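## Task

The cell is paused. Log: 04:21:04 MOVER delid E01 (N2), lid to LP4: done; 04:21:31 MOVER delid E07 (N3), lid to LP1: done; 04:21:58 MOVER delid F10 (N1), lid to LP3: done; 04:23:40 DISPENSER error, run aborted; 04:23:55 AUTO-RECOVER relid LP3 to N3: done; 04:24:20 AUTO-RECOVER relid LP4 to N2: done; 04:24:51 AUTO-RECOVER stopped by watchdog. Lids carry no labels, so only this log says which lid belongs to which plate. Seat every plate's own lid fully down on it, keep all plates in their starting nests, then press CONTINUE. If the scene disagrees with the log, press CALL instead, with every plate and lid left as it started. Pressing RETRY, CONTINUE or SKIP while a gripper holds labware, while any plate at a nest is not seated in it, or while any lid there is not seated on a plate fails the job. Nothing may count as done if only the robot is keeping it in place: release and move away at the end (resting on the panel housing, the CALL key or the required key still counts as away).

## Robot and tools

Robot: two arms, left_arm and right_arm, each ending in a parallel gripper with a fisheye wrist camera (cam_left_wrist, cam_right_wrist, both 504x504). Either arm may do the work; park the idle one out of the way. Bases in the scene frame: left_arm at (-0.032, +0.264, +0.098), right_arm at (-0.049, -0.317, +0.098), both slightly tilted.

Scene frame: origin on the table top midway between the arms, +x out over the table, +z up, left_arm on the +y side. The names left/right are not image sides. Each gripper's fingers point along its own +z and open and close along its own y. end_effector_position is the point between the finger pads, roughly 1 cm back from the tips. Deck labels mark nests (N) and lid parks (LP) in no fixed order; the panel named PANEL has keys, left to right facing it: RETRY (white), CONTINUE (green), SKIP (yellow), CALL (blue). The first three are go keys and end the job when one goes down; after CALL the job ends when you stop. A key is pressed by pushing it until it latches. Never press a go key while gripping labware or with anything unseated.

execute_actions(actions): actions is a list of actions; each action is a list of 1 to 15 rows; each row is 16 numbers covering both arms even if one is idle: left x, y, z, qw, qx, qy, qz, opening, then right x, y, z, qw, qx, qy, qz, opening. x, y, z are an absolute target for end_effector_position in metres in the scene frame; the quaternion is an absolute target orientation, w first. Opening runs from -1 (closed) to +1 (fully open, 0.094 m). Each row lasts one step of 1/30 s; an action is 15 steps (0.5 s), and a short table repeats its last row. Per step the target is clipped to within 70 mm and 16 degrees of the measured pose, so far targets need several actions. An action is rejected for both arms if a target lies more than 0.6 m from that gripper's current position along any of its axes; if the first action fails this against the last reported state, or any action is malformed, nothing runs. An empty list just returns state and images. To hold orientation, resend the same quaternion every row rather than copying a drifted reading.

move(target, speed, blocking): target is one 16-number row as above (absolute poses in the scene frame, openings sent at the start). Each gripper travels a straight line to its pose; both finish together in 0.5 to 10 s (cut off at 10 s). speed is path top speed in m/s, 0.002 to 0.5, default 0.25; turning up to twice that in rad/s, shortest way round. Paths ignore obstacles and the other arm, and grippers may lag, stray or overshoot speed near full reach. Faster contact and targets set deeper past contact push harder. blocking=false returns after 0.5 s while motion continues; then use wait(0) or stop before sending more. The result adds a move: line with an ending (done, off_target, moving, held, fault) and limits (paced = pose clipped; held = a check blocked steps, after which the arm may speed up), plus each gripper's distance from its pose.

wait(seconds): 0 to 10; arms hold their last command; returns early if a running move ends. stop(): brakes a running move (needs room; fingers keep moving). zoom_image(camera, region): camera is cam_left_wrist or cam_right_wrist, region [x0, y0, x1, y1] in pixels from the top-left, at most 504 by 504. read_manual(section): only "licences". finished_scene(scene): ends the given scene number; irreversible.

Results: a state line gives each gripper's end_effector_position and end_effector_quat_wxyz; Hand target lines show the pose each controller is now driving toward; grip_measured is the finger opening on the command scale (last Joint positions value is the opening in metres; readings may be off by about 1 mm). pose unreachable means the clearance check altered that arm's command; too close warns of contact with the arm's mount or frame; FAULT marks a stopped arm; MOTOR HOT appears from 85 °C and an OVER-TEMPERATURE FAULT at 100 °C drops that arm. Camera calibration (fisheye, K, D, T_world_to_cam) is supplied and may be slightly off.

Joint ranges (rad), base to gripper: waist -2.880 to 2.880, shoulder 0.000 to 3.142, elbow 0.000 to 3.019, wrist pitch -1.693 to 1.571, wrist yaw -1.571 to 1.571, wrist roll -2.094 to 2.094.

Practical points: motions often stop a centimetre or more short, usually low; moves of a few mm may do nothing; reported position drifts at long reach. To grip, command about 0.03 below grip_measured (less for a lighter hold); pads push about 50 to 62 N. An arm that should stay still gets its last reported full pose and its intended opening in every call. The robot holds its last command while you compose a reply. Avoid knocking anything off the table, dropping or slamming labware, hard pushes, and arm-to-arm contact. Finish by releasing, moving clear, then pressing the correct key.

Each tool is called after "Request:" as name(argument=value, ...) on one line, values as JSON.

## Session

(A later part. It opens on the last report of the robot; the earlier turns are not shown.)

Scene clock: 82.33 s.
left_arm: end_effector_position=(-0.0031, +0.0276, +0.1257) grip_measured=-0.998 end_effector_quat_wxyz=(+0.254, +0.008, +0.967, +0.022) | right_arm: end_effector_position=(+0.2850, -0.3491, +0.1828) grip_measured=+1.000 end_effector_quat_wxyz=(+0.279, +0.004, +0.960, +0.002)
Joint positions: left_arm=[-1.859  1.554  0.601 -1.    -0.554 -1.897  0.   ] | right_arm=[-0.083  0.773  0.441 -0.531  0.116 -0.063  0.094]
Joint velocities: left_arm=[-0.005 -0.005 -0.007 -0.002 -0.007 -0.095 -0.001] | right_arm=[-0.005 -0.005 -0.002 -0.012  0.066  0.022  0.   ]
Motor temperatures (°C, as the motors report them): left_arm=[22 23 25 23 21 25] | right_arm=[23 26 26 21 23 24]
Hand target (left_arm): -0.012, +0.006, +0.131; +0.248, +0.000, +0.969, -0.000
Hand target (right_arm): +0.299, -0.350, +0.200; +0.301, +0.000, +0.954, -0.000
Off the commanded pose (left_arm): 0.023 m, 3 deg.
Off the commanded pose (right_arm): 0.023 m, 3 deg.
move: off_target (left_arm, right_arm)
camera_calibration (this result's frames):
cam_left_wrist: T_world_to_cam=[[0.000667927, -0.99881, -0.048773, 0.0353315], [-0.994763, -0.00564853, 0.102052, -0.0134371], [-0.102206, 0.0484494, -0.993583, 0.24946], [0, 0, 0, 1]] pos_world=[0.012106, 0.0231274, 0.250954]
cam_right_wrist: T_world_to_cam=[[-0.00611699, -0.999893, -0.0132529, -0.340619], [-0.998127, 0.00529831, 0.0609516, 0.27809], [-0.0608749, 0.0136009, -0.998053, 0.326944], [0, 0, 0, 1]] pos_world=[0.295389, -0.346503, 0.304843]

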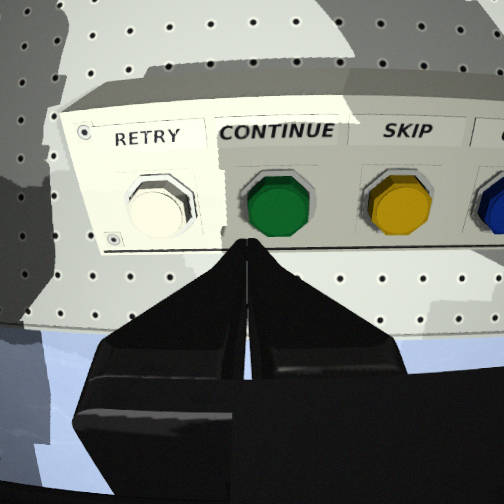

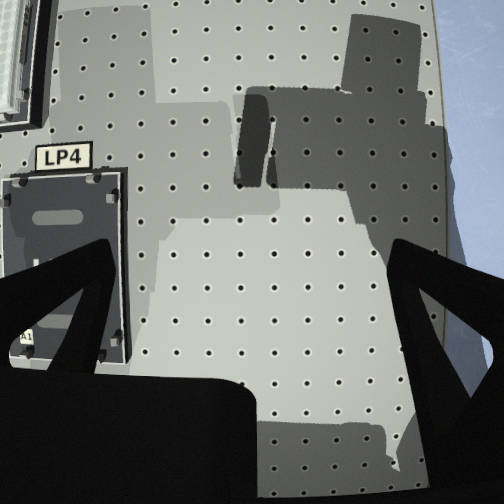

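Request:
move(target=[0.0,0.0,0.1,0.25,0,0.97,0,-1,0.3,-0.35,0.2,0.3,0,0.95,0,1], speed=0.05)

Request:
move(target=[0.018,0.005,0.075,0.25,0,0.97,0,-1,0.3,-0.35,0.2,0.3,0,0.95,0,1], speed=0.04)

Scene clock: 83.47 s.
left_arm: end_effector_position=(-0.0021, +0.0078, +0.1031) grip_measured=-0.998 end_effector_quat_wxyz=(+0.251, +0.002, +0.968, +0.002) | right_arm: end_effector_position=(+0.2850, -0.3491, +0.1828) grip_measured=+1.000 end_effector_quat_wxyz=(+0.279, +0.004, +0.960, +0.002)
Joint positions: left_arm=[-1.833  1.63   0.601 -0.865 -0.568 -1.866  0.   ] | right_arm=[-0.083  0.773  0.441 -0.531  0.116 -0.063  0.094]
Joint velocities: left_arm=[-0.005 -0.005 -0.012  0.012  0.022  0.022 -0.002] | right_arm=[-0.015 -0.005 -0.007 -0.002 -0.007  0.007  0.   ]
Motor temperatures (°C, as the motors report them): left_arm=[22 23 25 23 21 25] | right_arm=[23 26 26 21 23 24]
Hand target (left_arm): -0.000, -0.000, +0.100; +0.250, -0.000, +0.968, +0.000
Hand target (right_arm): +0.299, -0.350, +0.200; +0.301, +0.000, +0.954, -0.000
Off the commanded pose (left_arm): 0.009 m, 0 deg.
Off the commanded pose (right_arm): 0.023 m, 3 deg.
move: off_target (right_arm)
camera_calibration (this result's frames):
cam_left_wrist: T_world_to_cam=[[0.000424471, -0.999978, -0.00666221, 0.0101417], [-0.994053, -0.00114744, 0.108893, -0.0110561], [-0.108898, 0.00657636, -0.994031, 0.228406], [0, 0, 0, 1]] pos_world=[0.0138782, 0.00862672, 0.228314]
cam_right_wrist: T_world_to_cam=[[-0.00611699, -0.999893, -0.0132529, -0.340619], [-0.998127, 0.00529831, 0.0609516, 0.27809], [-0.0608749, 0.0136009, -0.998053, 0.326944], [0, 0, 0, 1]] pos_world=[0.295389, -0.346503, 0.304843]

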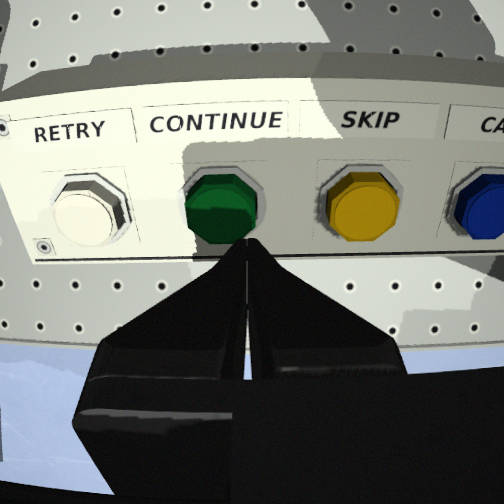

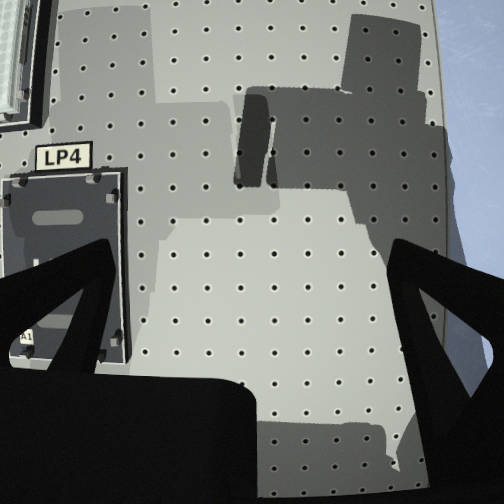

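Scene clock: 84.60 s.
left_arm: end_effector_position=(+0.0122, -0.0026, +0.0866) grip_measured=-0.998 end_effector_quat_wxyz=(+0.248, -0.002, +0.969, -0.014) | right_arm: end_effector_position=(+0.2850, -0.3491, +0.1828) grip_measured=+1.000 end_effector_quat_wxyz=(+0.279, +0.004, +0.960, +0.002)
Joint positions: left_arm=[-1.772  1.663  0.58  -0.739 -0.587 -1.793  0.   ] | right_arm=[-0.083  0.773  0.441 -0.531  0.116 -0.063  0.094]
Joint velocities: left_arm=[ 0.005 -0.005 -0.002 -0.007  0.037  0.022  0.   ] | right_arm=[-0.015 -0.005 -0.007 -0.007 -0.022 -0.007  0.   ]
Motor temperatures (°C, as the motors report them): left_arm=[22 23 25 23 21 25] | right_arm=[23 26 26 21 23 24]
Hand target (left_arm): +0.018, +0.005, +0.076; +0.250, -0.000, +0.968, +0.000
Hand target (right_arm): +0.299, -0.350, +0.200; +0.301, +0.000, +0.954, -0.000
Off the commanded pose (left_arm): 0.015 m, 2 deg.
Off the commanded pose (right_arm): 0.023 m, 3 deg.
move: off_target (left_arm, right_arm)
camera_calibration (this result's frames):
cam_left_wrist: T_world_to_cam=[[0.000263457, -0.999676, 0.0254427, -0.00318444], [-0.993409, 0.00265472, 0.114594, 0.00452439], [-0.114625, -0.0253052, -0.993087, 0.213515], [0, 0, 0, 1]] pos_world=[0.0289695, 0.00220762, 0.211601]
cam_right_wrist: T_world_to_cam=[[-0.00611699, -0.999893, -0.0132529, -0.340619], [-0.998127, 0.00529831, 0.0609516, 0.27809], [-0.0608749, 0.0136009, -0.998053, 0.326944], [0, 0, 0, 1]] pos_world=[0.295389, -0.346503, 0.304843]

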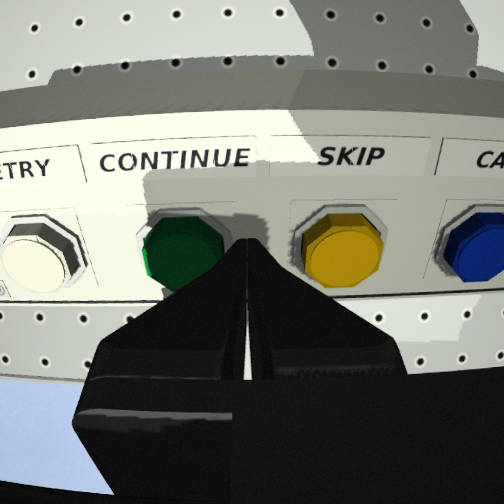

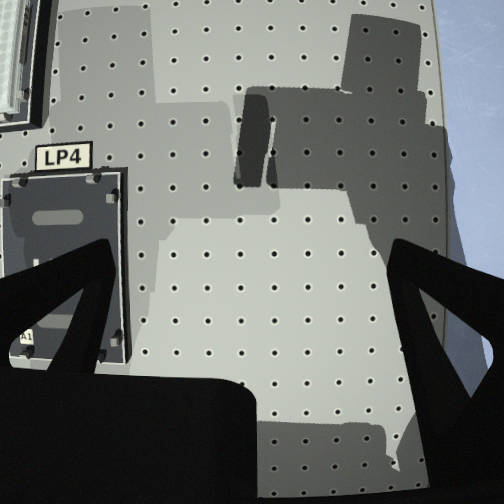

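Request:
execute_actions(actions=[[[-0.008,-0.002,0.11,0.25,0,0.97,0,-1,0.3,-0.35,0.2,0.3,0,0.95,0,1]],[[-0.004,0.024,0.11,0.25,0,0.97,0,-1,0.3,-0.35,0.2,0.3,0,0.95,0,1]],[[0.008,0.027,0.09,0.25,0,0.97,0,-1,0.3,-0.35,0.2,0.3,0,0.95,0,1]],[[0.02,0.028,0.073,0.25,0,0.97,0,-1,0.3,-0.35,0.2,0.3,0,0.95,0,1]]])

Scene clock: 86.30 s.
left_arm: end_effector_position=(+0.0105, +0.0200, +0.0897) grip_measured=-0.999 end_effector_quat_wxyz=(+0.247, +0.002, +0.969, -0.015) | right_arm: end_effector_position=(+0.2850, -0.3491, +0.1828) grip_measured=+1.000 end_effector_quat_wxyz=(+0.279, +0.004, +0.960, +0.002)
Joint positions: left_arm=[-1.796  1.602  0.524 -0.753 -0.58  -1.811  0.   ] | right_arm=[-0.083  0.773  0.441 -0.531  0.116 -0.063  0.094]
Joint velocities: left_arm=[-0.005 -0.005 -0.012  0.012 -0.051  0.022 -0.001] | right_arm=[ 0.015 -0.005  0.007 -0.002 -0.007 -0.051  0.   ]
Motor temperatures (°C, as the motors report them): left_arm=[22 23 25 23 21 25] | right_arm=[23 26 26 21 23 24]
camera_calibration (this result's frames):
cam_left_wrist: T_world_to_cam=[[-0.00674, -0.999632, 0.0262941, 0.0194034], [-0.993159, 0.00975704, 0.116359, 0.00209047], [-0.116572, -0.02533, -0.992859, 0.216971], [0, 0, 0, 1]] pos_world=[0.0274997, 0.0248717, 0.214668]
cam_right_wrist: T_world_to_cam=[[-0.00611699, -0.999893, -0.0132529, -0.340619], [-0.998127, 0.00529831, 0.0609516, 0.27809], [-0.0608749, 0.0136009, -0.998053, 0.326944], [0, 0, 0, 1]] pos_world=[0.295389, -0.346503, 0.304843]
The task's run has ended: the event that ends the task has happened. This ends this scene only. If you have not yet called finished_scene for this scene, call it to go on to the next scene.

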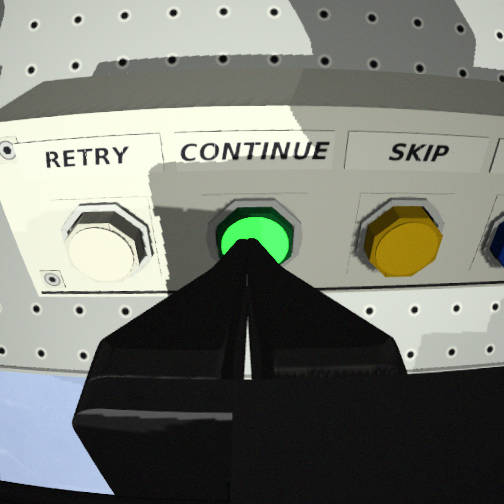

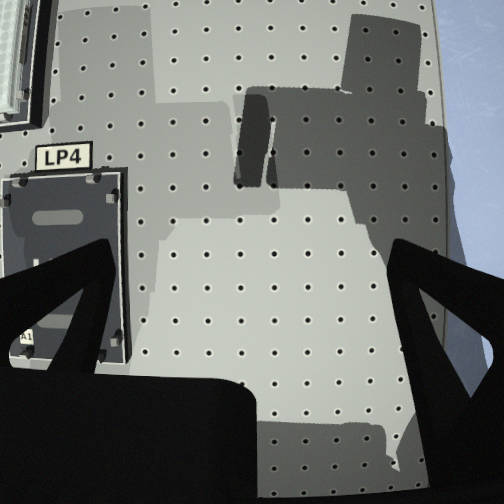

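Request:
finished_scene(scene=1)

The scene is finished: the task was done.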